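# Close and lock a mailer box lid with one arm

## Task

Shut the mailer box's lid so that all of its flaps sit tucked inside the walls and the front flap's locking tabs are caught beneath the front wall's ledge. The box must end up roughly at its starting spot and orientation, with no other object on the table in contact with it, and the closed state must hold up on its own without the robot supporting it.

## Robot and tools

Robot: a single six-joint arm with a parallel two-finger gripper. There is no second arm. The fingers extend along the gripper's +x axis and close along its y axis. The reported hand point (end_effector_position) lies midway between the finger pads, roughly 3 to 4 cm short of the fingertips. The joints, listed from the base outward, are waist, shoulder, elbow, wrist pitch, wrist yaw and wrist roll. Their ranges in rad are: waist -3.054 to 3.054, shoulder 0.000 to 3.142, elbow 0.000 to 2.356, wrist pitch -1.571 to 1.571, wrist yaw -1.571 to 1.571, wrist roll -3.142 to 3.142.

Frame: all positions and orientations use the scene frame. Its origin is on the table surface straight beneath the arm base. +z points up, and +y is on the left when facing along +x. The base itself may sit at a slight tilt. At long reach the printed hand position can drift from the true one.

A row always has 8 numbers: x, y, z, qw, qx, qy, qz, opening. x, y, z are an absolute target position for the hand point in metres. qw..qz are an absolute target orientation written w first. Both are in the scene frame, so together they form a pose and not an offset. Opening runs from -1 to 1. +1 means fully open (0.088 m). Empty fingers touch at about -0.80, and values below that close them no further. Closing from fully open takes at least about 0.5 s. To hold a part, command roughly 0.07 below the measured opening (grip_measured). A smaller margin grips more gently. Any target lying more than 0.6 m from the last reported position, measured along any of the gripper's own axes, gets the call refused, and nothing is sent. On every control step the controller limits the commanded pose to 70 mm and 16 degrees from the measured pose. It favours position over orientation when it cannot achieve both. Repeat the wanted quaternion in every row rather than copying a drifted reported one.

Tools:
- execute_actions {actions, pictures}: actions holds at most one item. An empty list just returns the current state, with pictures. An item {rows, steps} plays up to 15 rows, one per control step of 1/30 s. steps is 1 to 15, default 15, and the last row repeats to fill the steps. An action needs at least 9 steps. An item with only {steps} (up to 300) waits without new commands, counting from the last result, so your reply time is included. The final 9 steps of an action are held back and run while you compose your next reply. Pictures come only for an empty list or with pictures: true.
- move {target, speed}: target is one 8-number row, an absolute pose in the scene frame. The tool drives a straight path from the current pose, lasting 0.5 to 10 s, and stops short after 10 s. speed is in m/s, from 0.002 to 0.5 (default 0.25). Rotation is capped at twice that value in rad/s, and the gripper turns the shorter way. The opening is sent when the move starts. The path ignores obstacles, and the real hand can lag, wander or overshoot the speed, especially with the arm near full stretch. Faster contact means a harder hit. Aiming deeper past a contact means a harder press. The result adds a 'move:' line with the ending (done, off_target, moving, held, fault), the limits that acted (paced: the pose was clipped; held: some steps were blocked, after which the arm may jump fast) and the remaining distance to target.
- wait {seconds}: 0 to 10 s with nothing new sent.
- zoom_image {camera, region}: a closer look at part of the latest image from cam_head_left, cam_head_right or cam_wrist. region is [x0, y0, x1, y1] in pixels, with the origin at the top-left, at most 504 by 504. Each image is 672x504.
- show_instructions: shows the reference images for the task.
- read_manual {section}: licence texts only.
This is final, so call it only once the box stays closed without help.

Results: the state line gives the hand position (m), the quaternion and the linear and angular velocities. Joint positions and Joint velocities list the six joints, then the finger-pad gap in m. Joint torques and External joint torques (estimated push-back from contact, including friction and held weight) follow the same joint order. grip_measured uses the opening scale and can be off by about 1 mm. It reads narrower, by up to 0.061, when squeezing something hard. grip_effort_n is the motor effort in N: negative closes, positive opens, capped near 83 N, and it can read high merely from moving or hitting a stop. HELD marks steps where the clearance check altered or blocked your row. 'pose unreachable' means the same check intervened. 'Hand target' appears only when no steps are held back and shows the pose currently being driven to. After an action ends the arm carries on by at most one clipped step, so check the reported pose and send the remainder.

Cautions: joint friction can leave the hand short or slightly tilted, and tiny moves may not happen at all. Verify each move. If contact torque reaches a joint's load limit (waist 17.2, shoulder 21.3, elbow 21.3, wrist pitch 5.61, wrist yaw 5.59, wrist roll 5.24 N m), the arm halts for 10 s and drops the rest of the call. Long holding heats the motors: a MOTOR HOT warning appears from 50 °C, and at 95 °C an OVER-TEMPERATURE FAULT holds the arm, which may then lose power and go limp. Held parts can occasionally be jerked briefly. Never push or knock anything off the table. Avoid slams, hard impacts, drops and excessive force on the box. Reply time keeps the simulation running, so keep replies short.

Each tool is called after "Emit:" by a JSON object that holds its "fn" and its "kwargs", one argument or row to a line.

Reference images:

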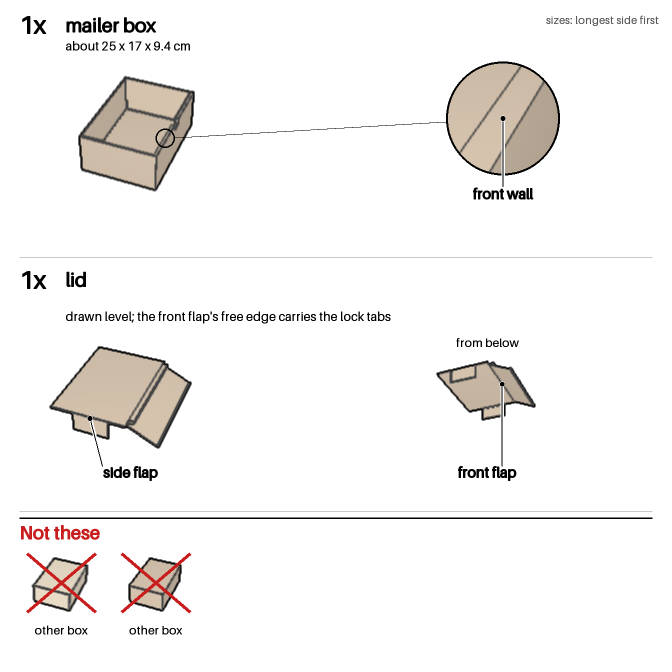

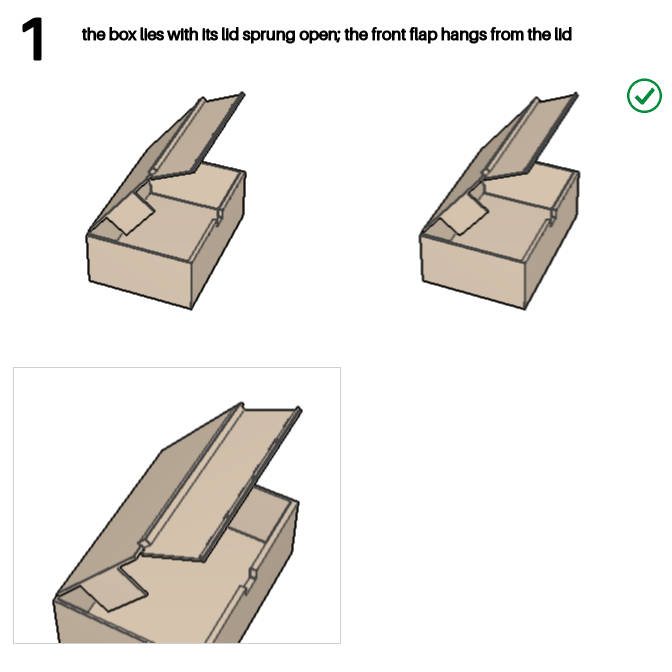

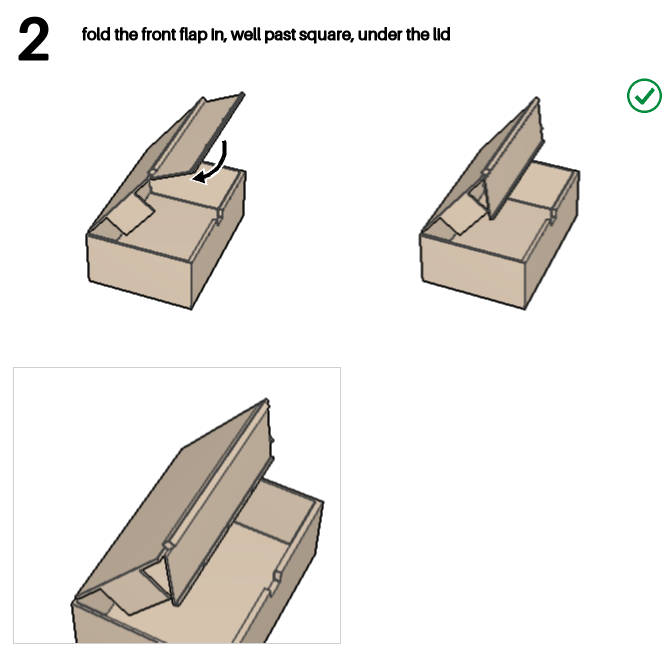

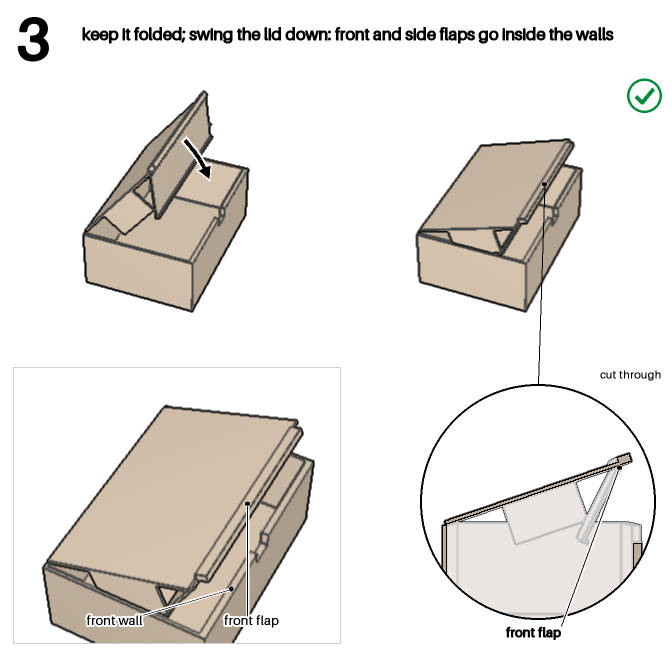

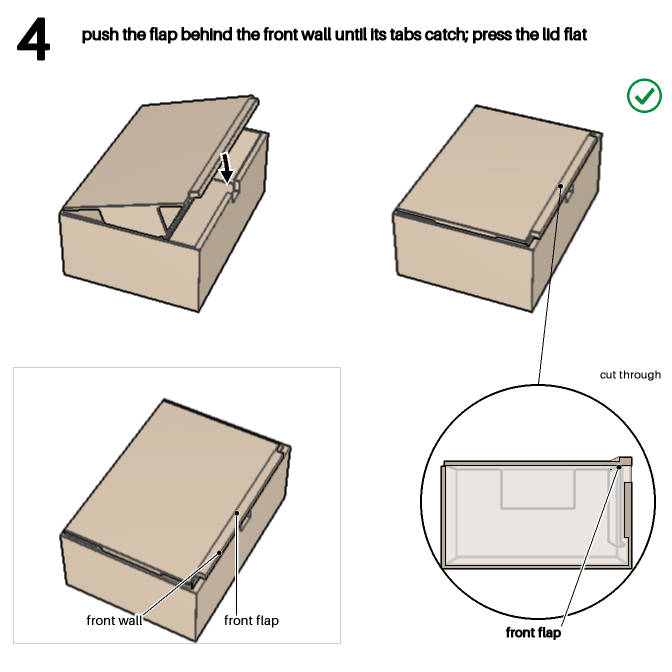

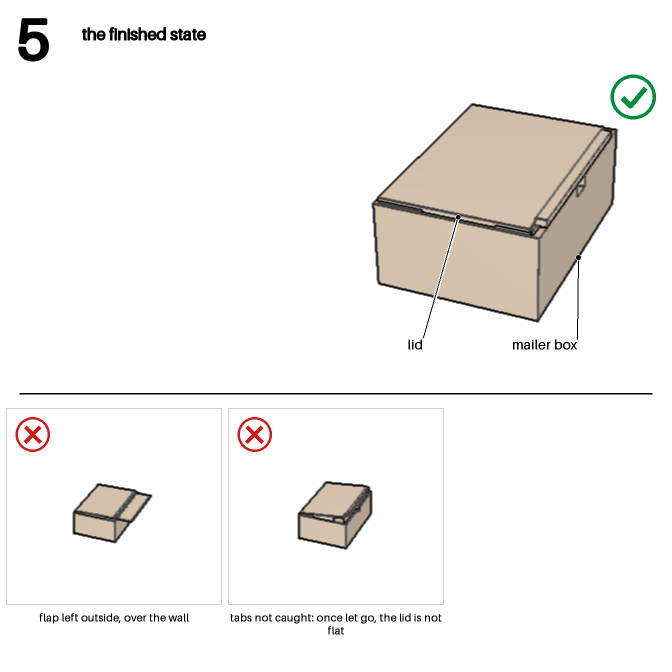

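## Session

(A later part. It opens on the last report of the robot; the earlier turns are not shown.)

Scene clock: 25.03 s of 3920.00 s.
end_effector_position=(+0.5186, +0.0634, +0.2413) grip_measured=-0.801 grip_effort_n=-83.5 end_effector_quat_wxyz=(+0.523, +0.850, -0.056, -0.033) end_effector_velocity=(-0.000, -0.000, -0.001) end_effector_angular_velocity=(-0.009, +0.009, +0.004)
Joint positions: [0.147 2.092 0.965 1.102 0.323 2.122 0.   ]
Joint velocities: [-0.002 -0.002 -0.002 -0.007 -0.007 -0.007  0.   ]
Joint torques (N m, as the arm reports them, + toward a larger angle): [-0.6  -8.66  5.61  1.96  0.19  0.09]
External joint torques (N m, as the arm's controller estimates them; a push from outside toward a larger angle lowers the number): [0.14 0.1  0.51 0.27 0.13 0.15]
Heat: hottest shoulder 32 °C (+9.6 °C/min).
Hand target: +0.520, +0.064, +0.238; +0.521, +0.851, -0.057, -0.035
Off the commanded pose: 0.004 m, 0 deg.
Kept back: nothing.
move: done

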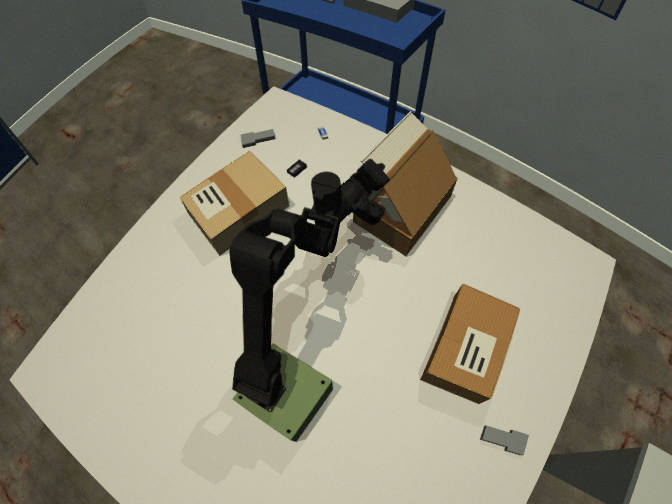

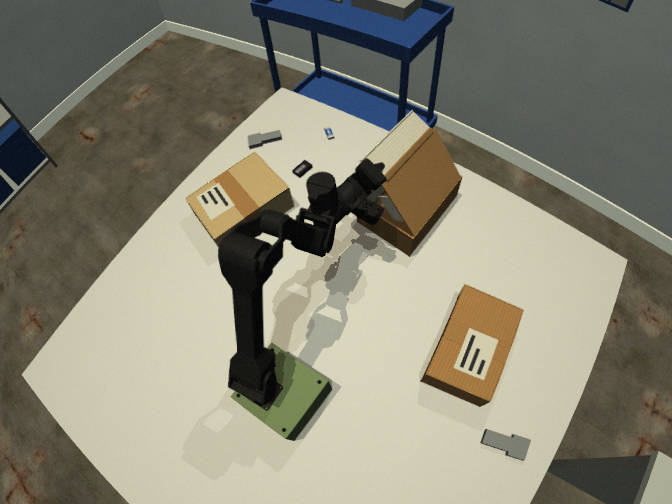

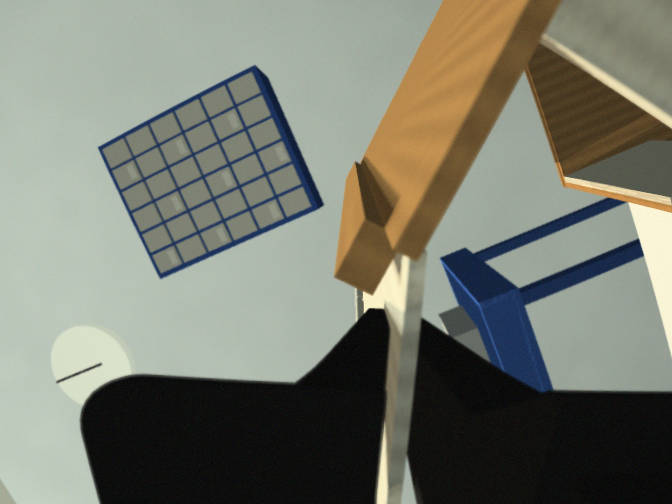

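Emit:
{"fn": "move", "kwargs": {
  "target": [0.5195,0.065,0.226,0.7055,0.7055,-0.0469,-0.0469,-1],
  "speed": 0.15
}}

Emit:
{"fn": "move", "kwargs": {
  "target": [0.519,0.0597,0.209,0.885,0.4607,-0.0306,-0.0588,-1],
  "speed": 0.15
}}

Scene clock: 27.73 s of 3920.00 s.
end_effector_position=(+0.5194, +0.0635, +0.2314) grip_measured=-0.801 grip_effort_n=-83.5 end_effector_quat_wxyz=(+0.701, +0.710, -0.051, -0.045) end_effector_velocity=(-0.000, +0.005, +0.002) end_effector_angular_velocity=(-0.049, +0.002, +0.025)
Joint positions: [0.151 2.13  0.965 1.145 0.332 1.665 0.   ]
Joint velocities: [ 0.002 -0.002 -0.002  0.007 -0.022 -0.051  0.   ]
Joint torques (N m, as the arm reports them, + toward a larger angle): [-0.33 -8.99  4.68  1.88  0.05 -0.26]
External joint torques (N m, as the arm's controller estimates them; a push from outside toward a larger angle lowers the number): [ 0.42 -0.22 -0.19  0.22 -0.01 -0.2 ]
Heat: hottest shoulder 32 °C (+8.7 °C/min).
Hand target: +0.519, +0.065, +0.226; +0.706, +0.706, -0.047, -0.047
Off the commanded pose: 0.006 m, 1 deg.
Kept back: nothing.
move: done

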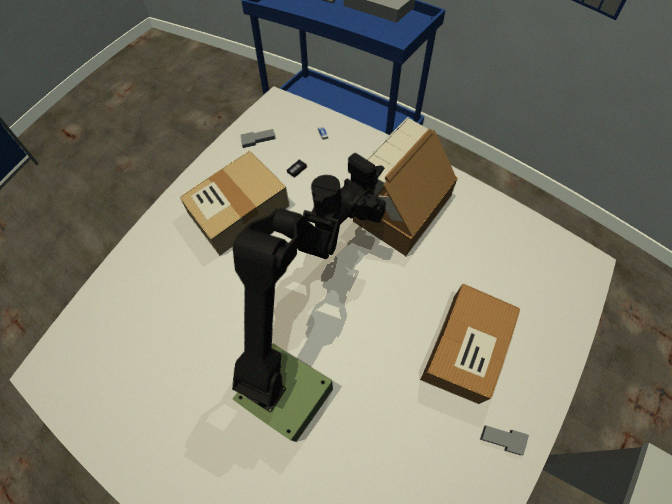

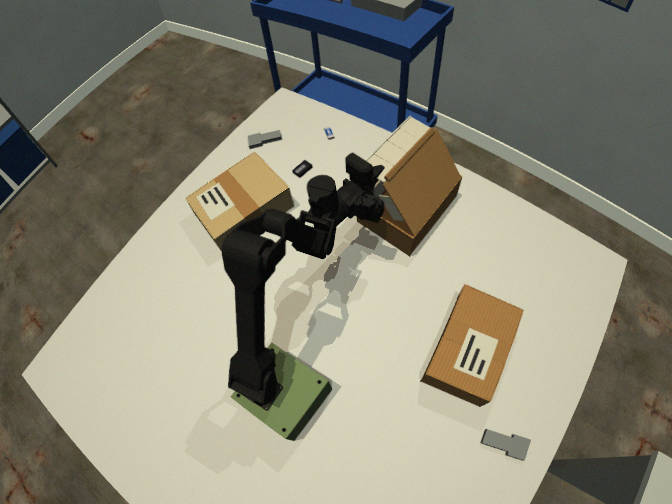

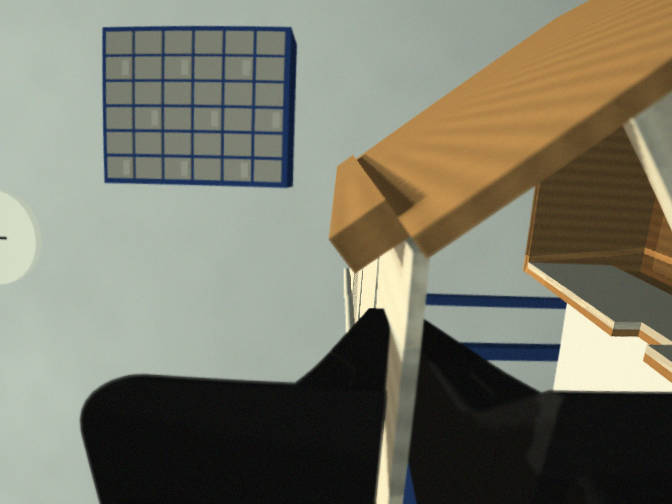

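Scene clock: 30.23 s of 3920.00 s.
end_effector_position=(+0.5198, +0.0597, +0.2164) grip_measured=-0.801 grip_effort_n=-83.5 end_effector_quat_wxyz=(+0.881, +0.468, -0.039, -0.057) end_effector_velocity=(-0.000, -0.000, -0.001) end_effector_angular_velocity=(-0.036, +0.003, +0.005)
Joint positions: [0.145 2.184 0.96  1.211 0.329 1.056 0.   ]
Joint velocities: [-0.002  0.002 -0.002  0.007 -0.007 -0.037  0.   ]
Joint torques (N m, as the arm reports them, + toward a larger angle): [-0.75 -8.7   3.76  1.83 -0.22 -0.32]
External joint torques (N m, as the arm's controller estimates them; a push from outside toward a larger angle lowers the number): [ 0.01  0.16 -0.87  0.16 -0.27 -0.28]
Heat: hottest shoulder 33 °C (+9.9 °C/min).
Hand target: +0.519, +0.060, +0.209; +0.885, +0.461, -0.030, -0.059
Off the commanded pose: 0.007 m, 1 deg.
Kept back: nothing.
move: done

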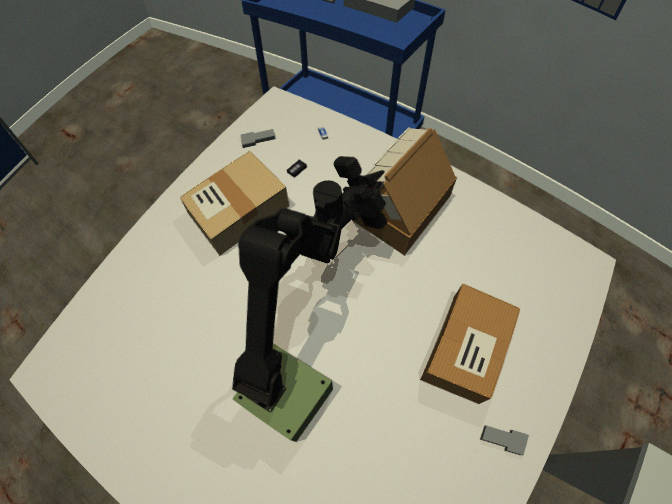

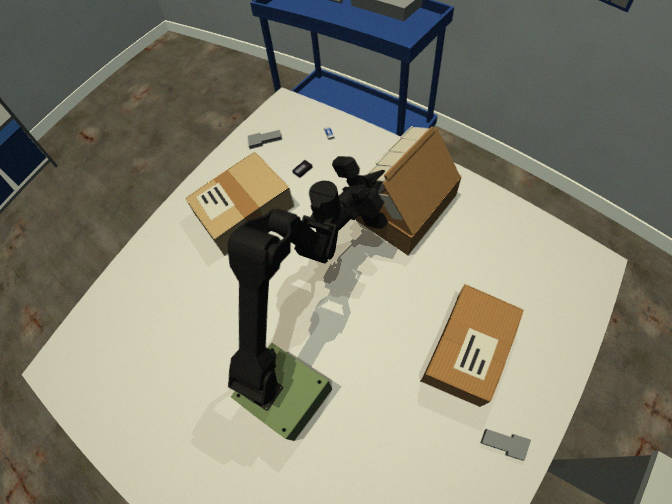

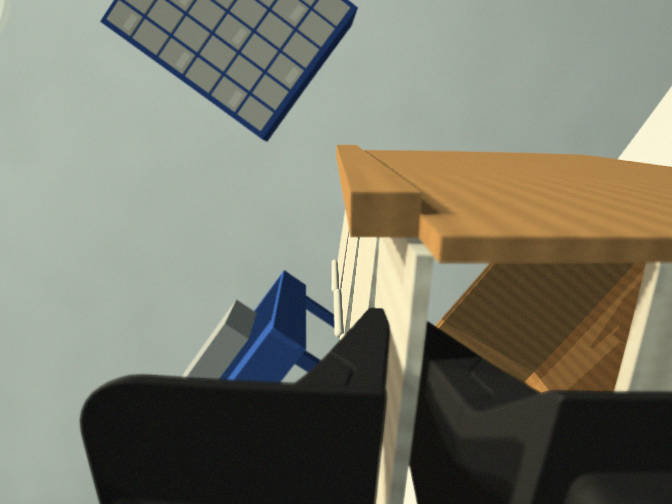

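Emit:
{"fn": "move", "kwargs": {
  "target": [0.517,0.047,0.199,0.9826,0.1732,-0.0115,-0.0653,-1],
  "speed": 0.15
}}

Scene clock: 33.03 s of 3920.00 s.
end_effector_position=(+0.5179, +0.0516, +0.2040) grip_measured=-0.801 grip_effort_n=-83.5 end_effector_quat_wxyz=(+0.981, +0.183, -0.015, -0.059) end_effector_velocity=(-0.000, -0.006, -0.006) end_effector_angular_velocity=(-0.026, +0.028, -0.017)
Joint positions: [0.121 2.217 0.941 1.257 0.289 0.45  0.   ]
Joint velocities: [-0.007  0.002 -0.002 -0.022  0.007 -0.022  0.   ]
Joint torques (N m, as the arm reports them, + toward a larger angle): [-1.48 -9.28  3.51  2.03  0.18 -0.52]
External joint torques (N m, as the arm's controller estimates them; a push from outside toward a larger angle lowers the number): [-0.66 -0.51 -0.89  0.37  0.12 -0.51]
Heat: hottest shoulder 33 °C (+9.1 °C/min).
Hand target: +0.517, +0.047, +0.199; +0.983, +0.173, -0.011, -0.065
Off the commanded pose: 0.007 m, 1 deg.
Kept back: nothing.
move: done

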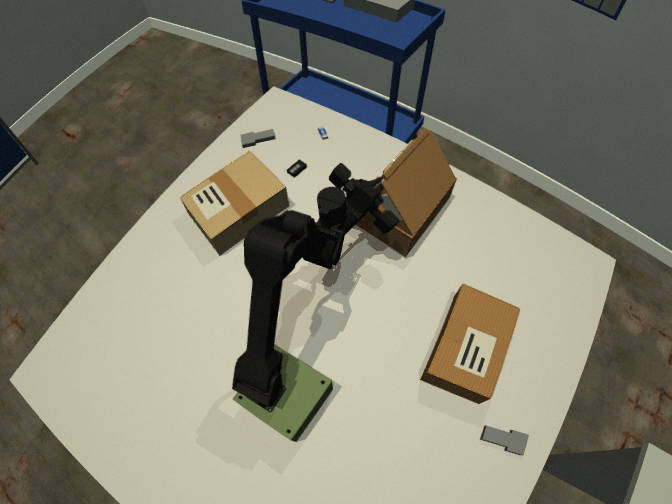

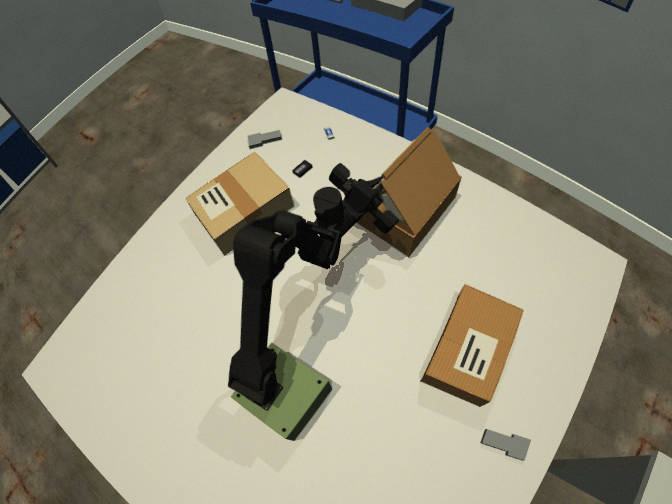

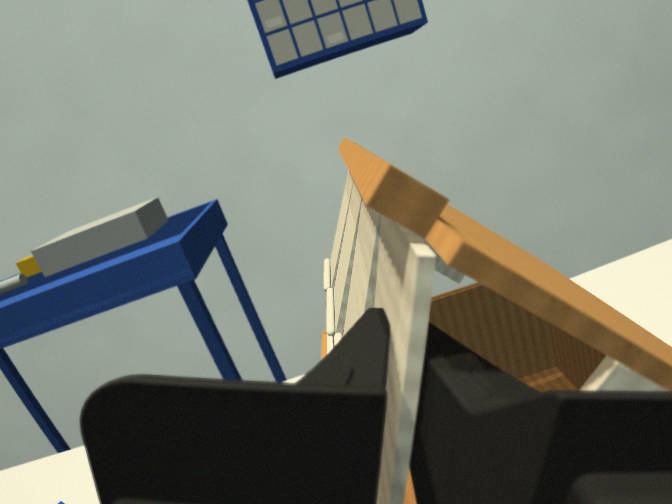

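Emit:
{"fn": "move", "kwargs": {
  "target": [0.5195,0.073,0.165,0.9976,0.0174,-0.001,-0.066,-1],
  "speed": 0.08
}}

Emit:
{"fn": "move", "kwargs": {
  "target": [0.5205,0.080,0.142,0.9924,-0.1043,0.007,-0.066,-1],
  "speed": 0.06
}}

Scene clock: 35.93 s of 3920.00 s.
end_effector_position=(+0.5183, +0.0741, +0.1669) grip_measured=-0.801 grip_effort_n=-83.5 end_effector_quat_wxyz=(+0.998, +0.027, -0.001, -0.062) end_effector_velocity=(+0.001, +0.004, -0.002) end_effector_angular_velocity=(-0.038, +0.014, +0.024)
Joint positions: [0.187 2.344 0.976 1.338 0.355 0.139 0.   ]
Joint velocities: [ 0.002  0.002  0.002 -0.007 -0.022 -0.037  0.   ]
Joint torques (N m, as the arm reports them, + toward a larger angle): [-0.68 -9.37  4.69  1.95  0.35 -0.49]
External joint torques (N m, as the arm's controller estimates them; a push from outside toward a larger angle lowers the number): [ 0.03 -0.29  0.73  0.28  0.3  -0.49]
Heat: hottest shoulder 34 °C (+10.0 °C/min).
Hand target: +0.519, +0.073, +0.165; +0.998, +0.018, -0.001, -0.066
Off the commanded pose: 0.002 m, 1 deg.
Kept back: nothing.
move: done

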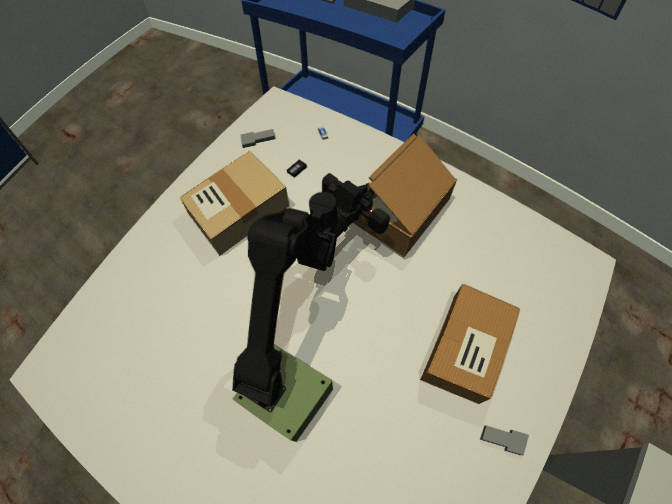

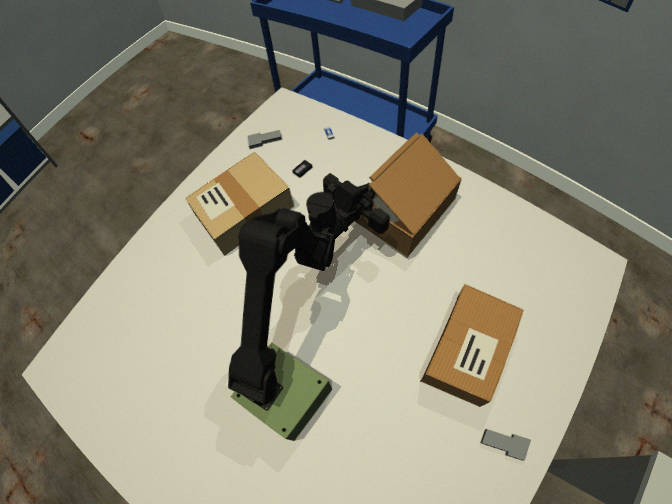

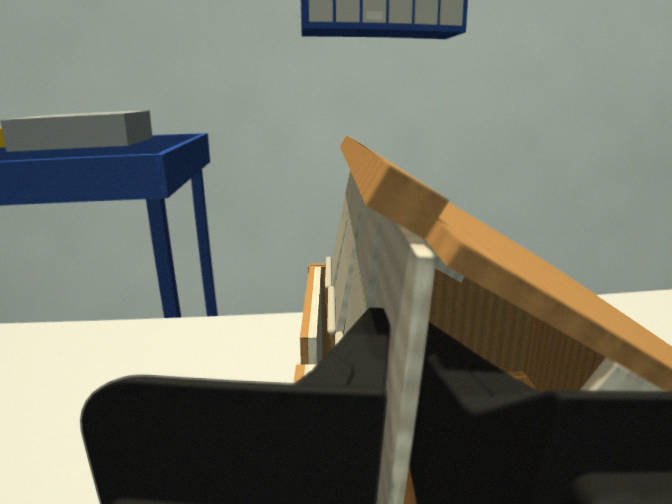

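Scene clock: 38.40 s of 3920.00 s.
end_effector_position=(+0.5196, +0.0795, +0.1456) grip_measured=-0.801 grip_effort_n=-83.5 end_effector_quat_wxyz=(+0.994, -0.091, +0.005, -0.066) end_effector_velocity=(+0.001, -0.001, -0.004) end_effector_angular_velocity=(-0.025, +0.016, +0.014)
Joint positions: [ 0.208  2.429  1.008  1.395  0.384 -0.098  0.   ]
Joint velocities: [-0.007  0.007  0.002 -0.007 -0.022 -0.022  0.   ]
Joint torques (N m, as the arm reports them, + toward a larger angle): [-0.69 -9.46  4.66  1.79  0.18 -0.71]
External joint torques (N m, as the arm's controller estimates them; a push from outside toward a larger angle lowers the number): [ 0.13 -0.26  0.98  0.14  0.13 -0.73]
Heat: hottest shoulder 34 °C (+9.4 °C/min).
Hand target: +0.520, +0.080, +0.142; +0.992, -0.104, +0.007, -0.066
Off the commanded pose: 0.004 m, 2 deg.
Kept back: nothing.
move: done

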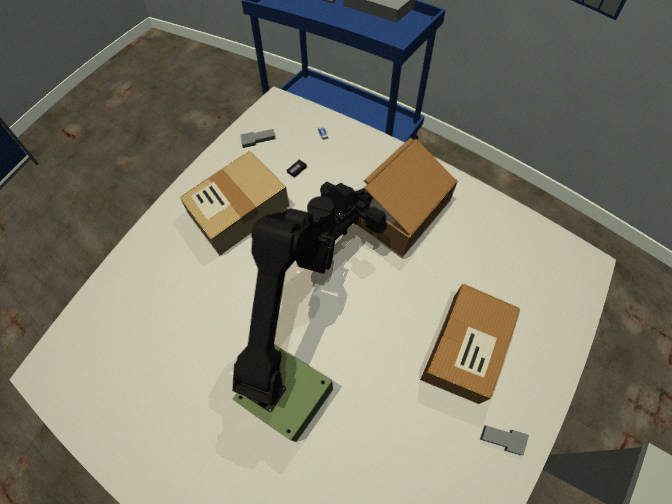

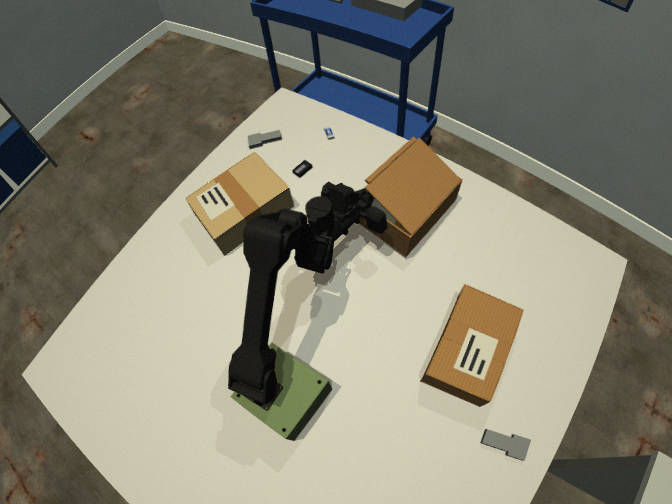

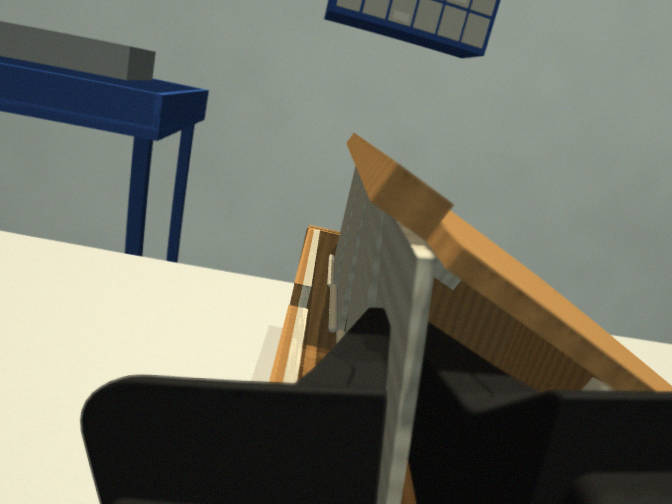

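Emit:
{"fn": "move", "kwargs": {
  "target": [0.5205,0.080,0.129,0.9924,-0.1043,0.007,-0.066,-1],
  "speed": 0.02
}}

Emit:
{"fn": "zoom_image", "kwargs": {
  "camera": "cam_head_left",
  "region": [320,120,480,280]
}}

Scene clock: 40.00 s of 3920.00 s.
end_effector_position=(+0.5206, +0.0802, +0.1372) grip_measured=-0.801 grip_effort_n=-83.5 end_effector_quat_wxyz=(+0.994, -0.092, -0.001, -0.066) end_effector_velocity=(+0.003, -0.001, +0.004) end_effector_angular_velocity=(-0.003, -0.016, -0.008)
Joint positions: [ 0.211  2.471  1.024  1.434  0.387 -0.104  0.   ]
Joint velocities: [-0.002  0.002  0.012  0.007  0.007 -0.007  0.   ]
Joint torques (N m, as the arm reports them, + toward a larger angle): [-0.67 -8.93  3.9   1.45  0.1  -0.6 ]
External joint torques (N m, as the arm's controller estimates them; a push from outside toward a larger angle lowers the number): [ 0.14  0.52  0.27 -0.25  0.04 -0.62]
Heat: hottest shoulder 35 °C (+10.5 °C/min).
Hand target: +0.520, +0.080, +0.129; +0.992, -0.104, +0.007, -0.066
Off the commanded pose: 0.008 m, 2 deg.
Kept back: nothing.
move: done

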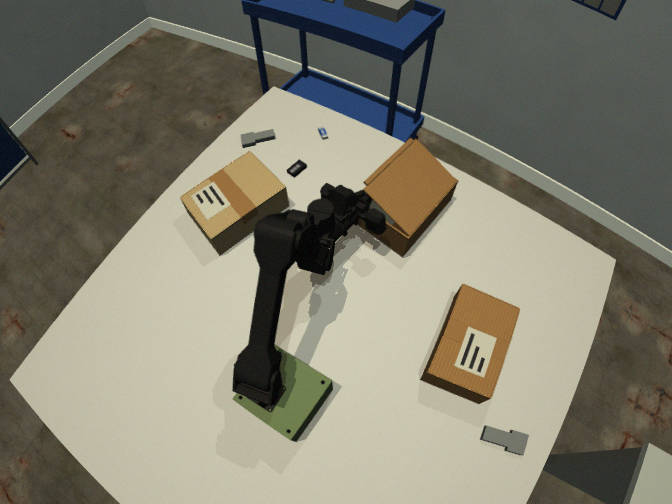

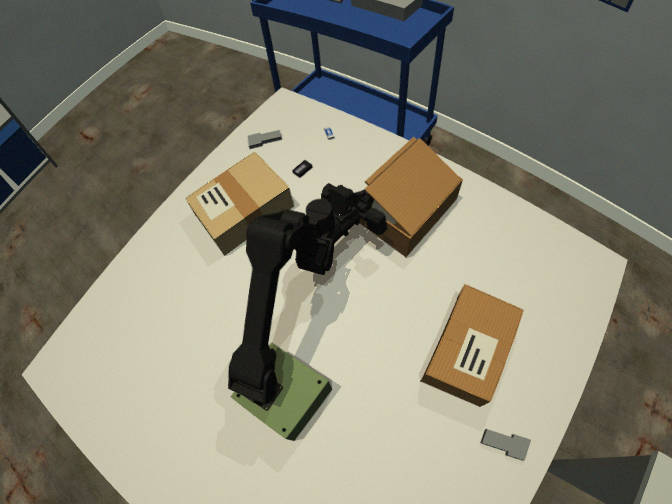

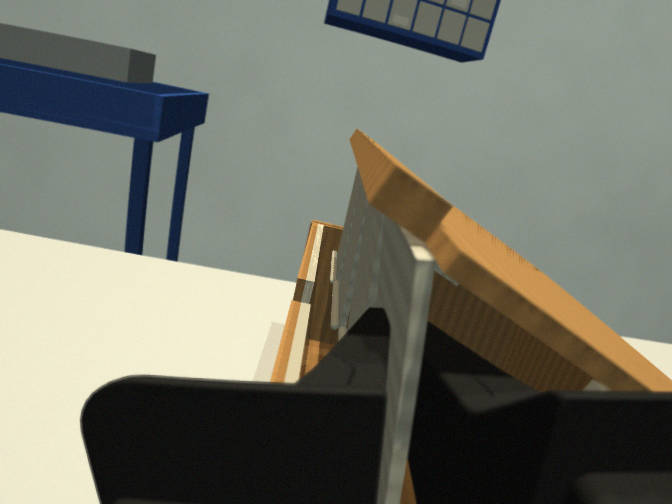

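Region (320, 120, 480, 280) of cam_head_left's 672x504 image, scaled by 3.150, with more detail than that image has.

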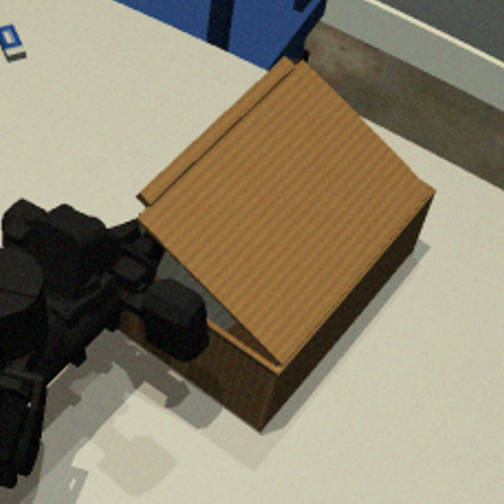

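Emit:
{"fn": "move", "kwargs": {
  "target": [0.5205,0.080,0.140,0.9924,-0.1043,0.007,-0.066,-0.77],
  "speed": 0.02
}}

Emit:
{"fn": "move", "kwargs": {
  "target": [0.507,0.082,0.138,0.9924,-0.1043,0.007,-0.066,-0.77],
  "speed": 0.015
}}

Scene clock: 41.77 s of 3920.00 s.
end_effector_position=(+0.5202, +0.0797, +0.1321) grip_measured=-0.768 grip_effort_n=-10.0 end_effector_quat_wxyz=(+0.993, -0.097, +0.012, -0.066) end_effector_velocity=(+0.001, +0.000, +0.003) end_effector_angular_velocity=(+0.008, -0.003, +0.005)
Joint positions: [ 0.211  2.469  1.023  1.407  0.387 -0.106  0.001]
Joint velocities: [-0.002 -0.007  0.002 -0.007 -0.007  0.007 -0.   ]
Joint torques (N m, as the arm reports them, + toward a larger angle): [ -0.77 -13.11   2.82   1.52   0.01  -0.37]
External joint torques (N m, as the arm's controller estimates them; a push from outside toward a larger angle lowers the number): [ 0.08 -3.75 -0.79 -0.17 -0.05 -0.39]
Heat: hottest shoulder 35 °C (+10.1 °C/min).
Hand target: +0.521, +0.080, +0.140; +0.992, -0.104, +0.007, -0.066
Off the commanded pose: 0.008 m, 1 deg.
Kept back: nothing.
move: done

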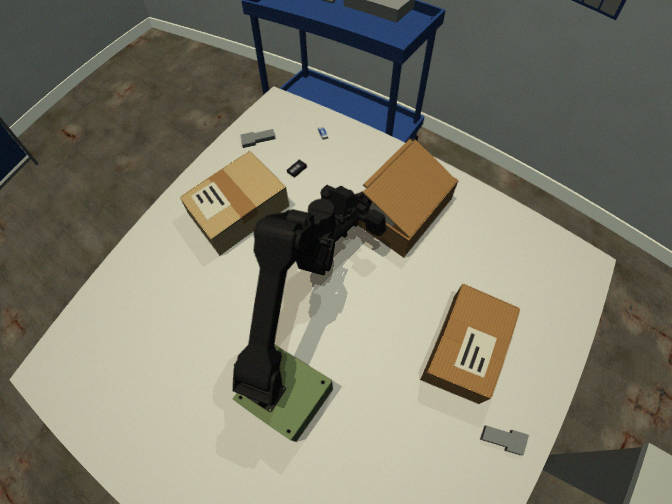

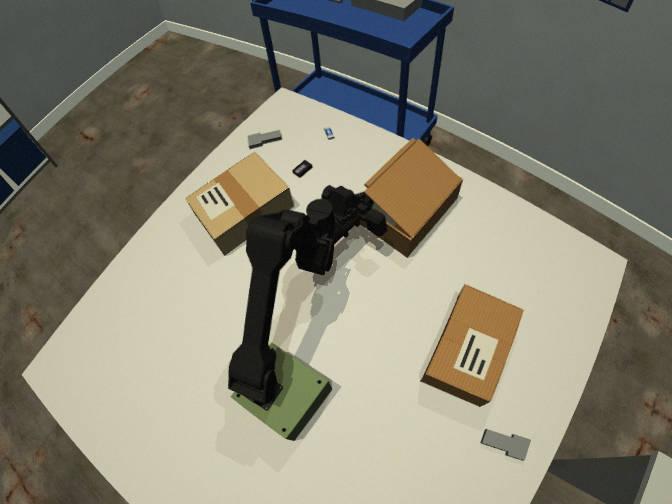

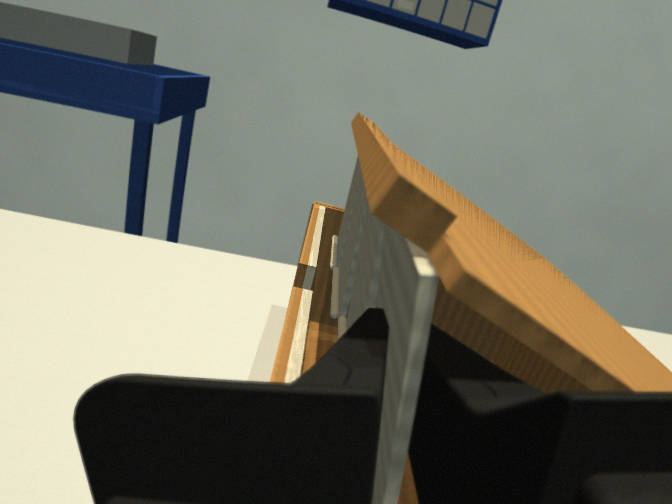

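Scene clock: 43.00 s of 3920.00 s.
end_effector_position=(+0.5082, +0.0800, +0.1311) grip_measured=-0.768 grip_effort_n=-9.5 end_effector_quat_wxyz=(+0.993, -0.099, +0.013, -0.066) end_effector_velocity=(-0.002, -0.003, -0.004) end_effector_angular_velocity=(-0.014, +0.026, -0.012)
Joint positions: [ 0.22   2.455  0.97   1.443  0.398 -0.109  0.001]
Joint velocities: [-0.002 -0.007 -0.012 -0.022  0.007 -0.007 -0.   ]
Joint torques (N m, as the arm reports them, + toward a larger angle): [ -0.6  -12.59   2.28   1.97   0.23  -0.37]
External joint torques (N m, as the arm's controller estimates them; a push from outside toward a larger angle lowers the number): [ 0.18 -3.5  -1.13  0.29  0.17 -0.39]
Heat: hottest shoulder 36 °C (+11.2 °C/min).
Hand target: +0.507, +0.082, +0.138; +0.992, -0.104, +0.007, -0.066
Off the commanded pose: 0.007 m, 1 deg.
Kept back: nothing.
move: done

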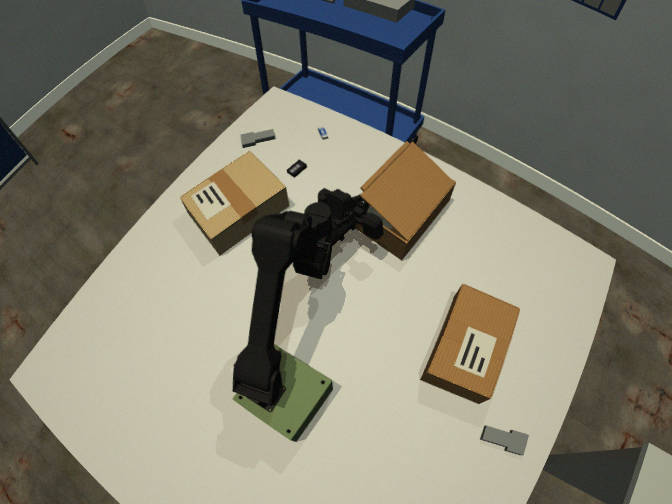

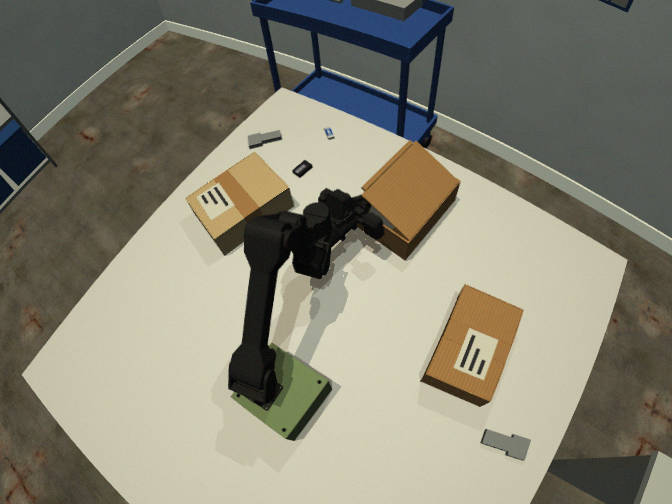

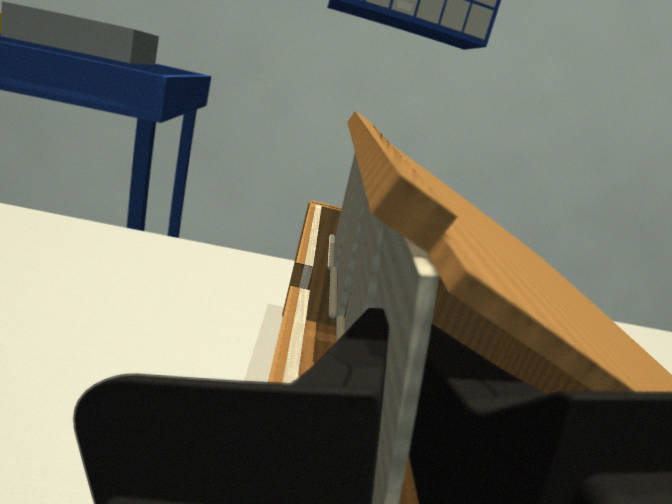

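Emit:
{"fn": "move", "kwargs": {
  "target": [0.522,0.081,0.133,0.9924,-0.1043,0.007,-0.066,-0.9],
  "speed": 0.02
}}

Emit:
{"fn": "move", "kwargs": {
  "target": [0.522,0.082,0.118,0.994,-0.087,0.006,-0.066,-0.9],
  "speed": 0.02
}}

Scene clock: 44.47 s of 3920.00 s.
end_effector_position=(+0.5193, +0.0819, +0.1336) grip_measured=-0.795 grip_effort_n=-83.5 end_effector_quat_wxyz=(+0.993, -0.098, +0.008, -0.066) end_effector_velocity=(+0.003, -0.000, -0.002) end_effector_angular_velocity=(-0.007, +0.005, +0.014)
Joint positions: [ 0.217  2.469  1.021  1.416  0.395 -0.109  0.   ]
Joint velocities: [-0.007  0.007  0.012 -0.007 -0.022 -0.007 -0.   ]
Joint torques (N m, as the arm reports them, + toward a larger angle): [ -1.2  -10.14   4.49   1.73  -0.11  -0.43]
External joint torques (N m, as the arm's controller estimates them; a push from outside toward a larger angle lowers the number): [-0.41 -0.8   0.9   0.06 -0.17 -0.45]
Heat: hottest shoulder 36 °C (+10.8 °C/min).
Hand target: +0.522, +0.081, +0.133; +0.992, -0.104, +0.007, -0.066
Off the commanded pose: 0.003 m, 1 deg.
Kept back: nothing.
move: done

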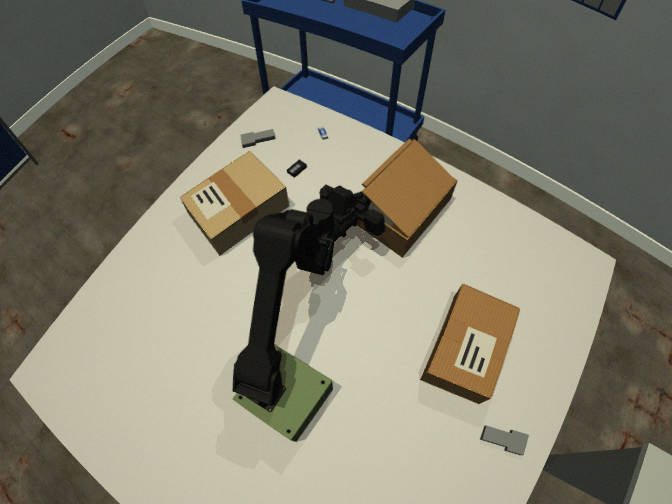

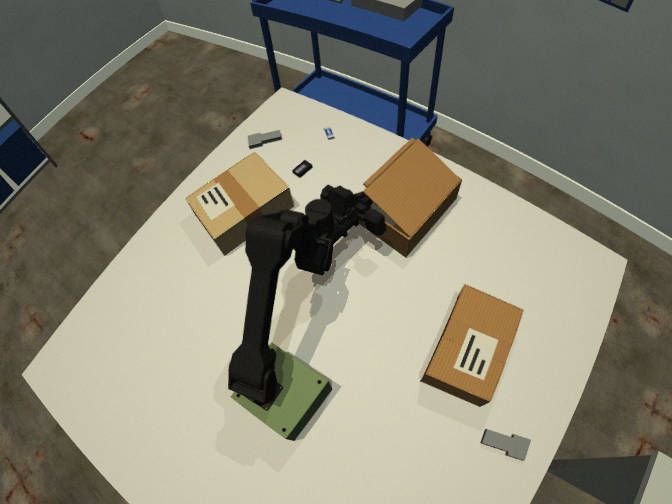

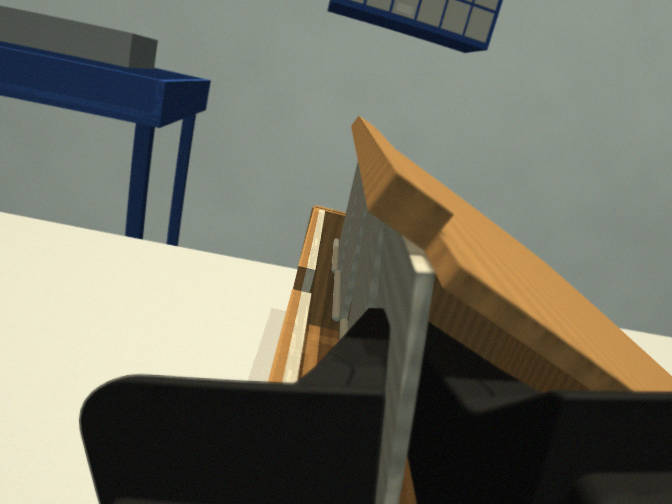

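Scene clock: 45.47 s of 3920.00 s.
end_effector_position=(+0.5227, +0.0824, +0.1297) grip_measured=-0.795 grip_effort_n=-83.5 end_effector_quat_wxyz=(+0.994, -0.086, -0.004, -0.066) end_effector_velocity=(+0.001, -0.000, -0.006) end_effector_angular_velocity=(+0.004, +0.011, +0.004)
Joint positions: [ 0.217  2.506  1.047  1.451  0.395 -0.094  0.   ]
Joint velocities: [-0.002  0.012  0.007 -0.007 -0.007  0.007  0.   ]
Joint torques (N m, as the arm reports them, + toward a larger angle): [-0.64 -8.25  3.63  1.59  0.07  0.2 ]
External joint torques (N m, as the arm's controller estimates them; a push from outside toward a larger angle lowers the number): [ 0.18  1.05  0.19 -0.06  0.01  0.18]
Heat: hottest shoulder 36 °C (+10.6 °C/min).
Hand target: +0.522, +0.082, +0.118; +0.994, -0.087, +0.006, -0.066
Off the commanded pose: 0.012 m, 1 deg.
Kept back: nothing.
move: off_target

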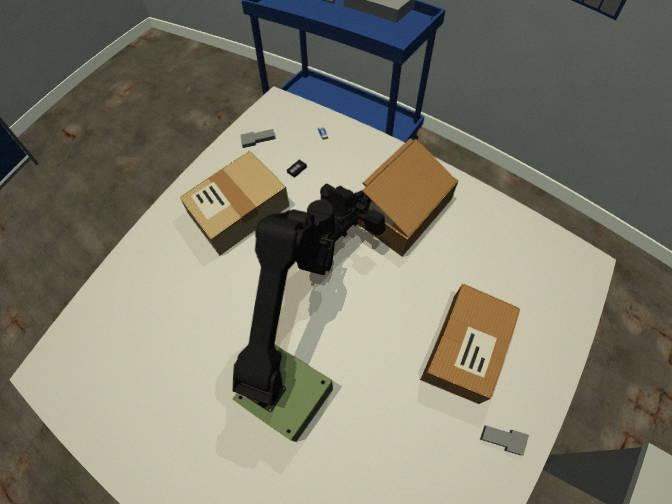

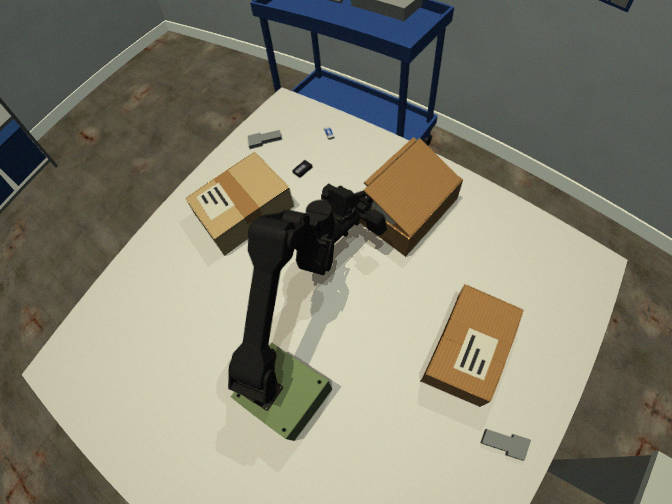

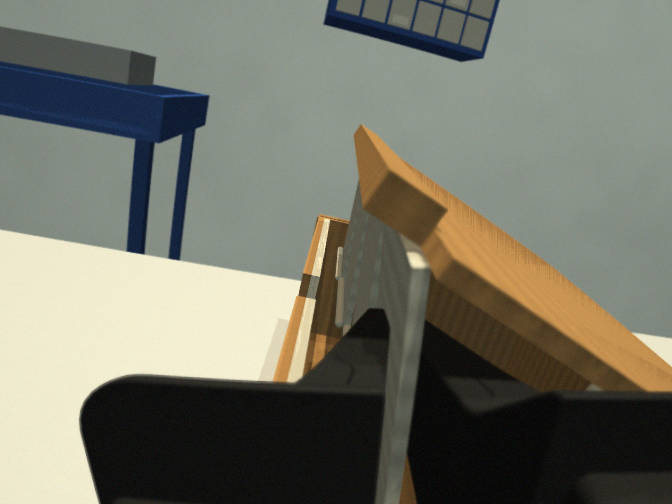

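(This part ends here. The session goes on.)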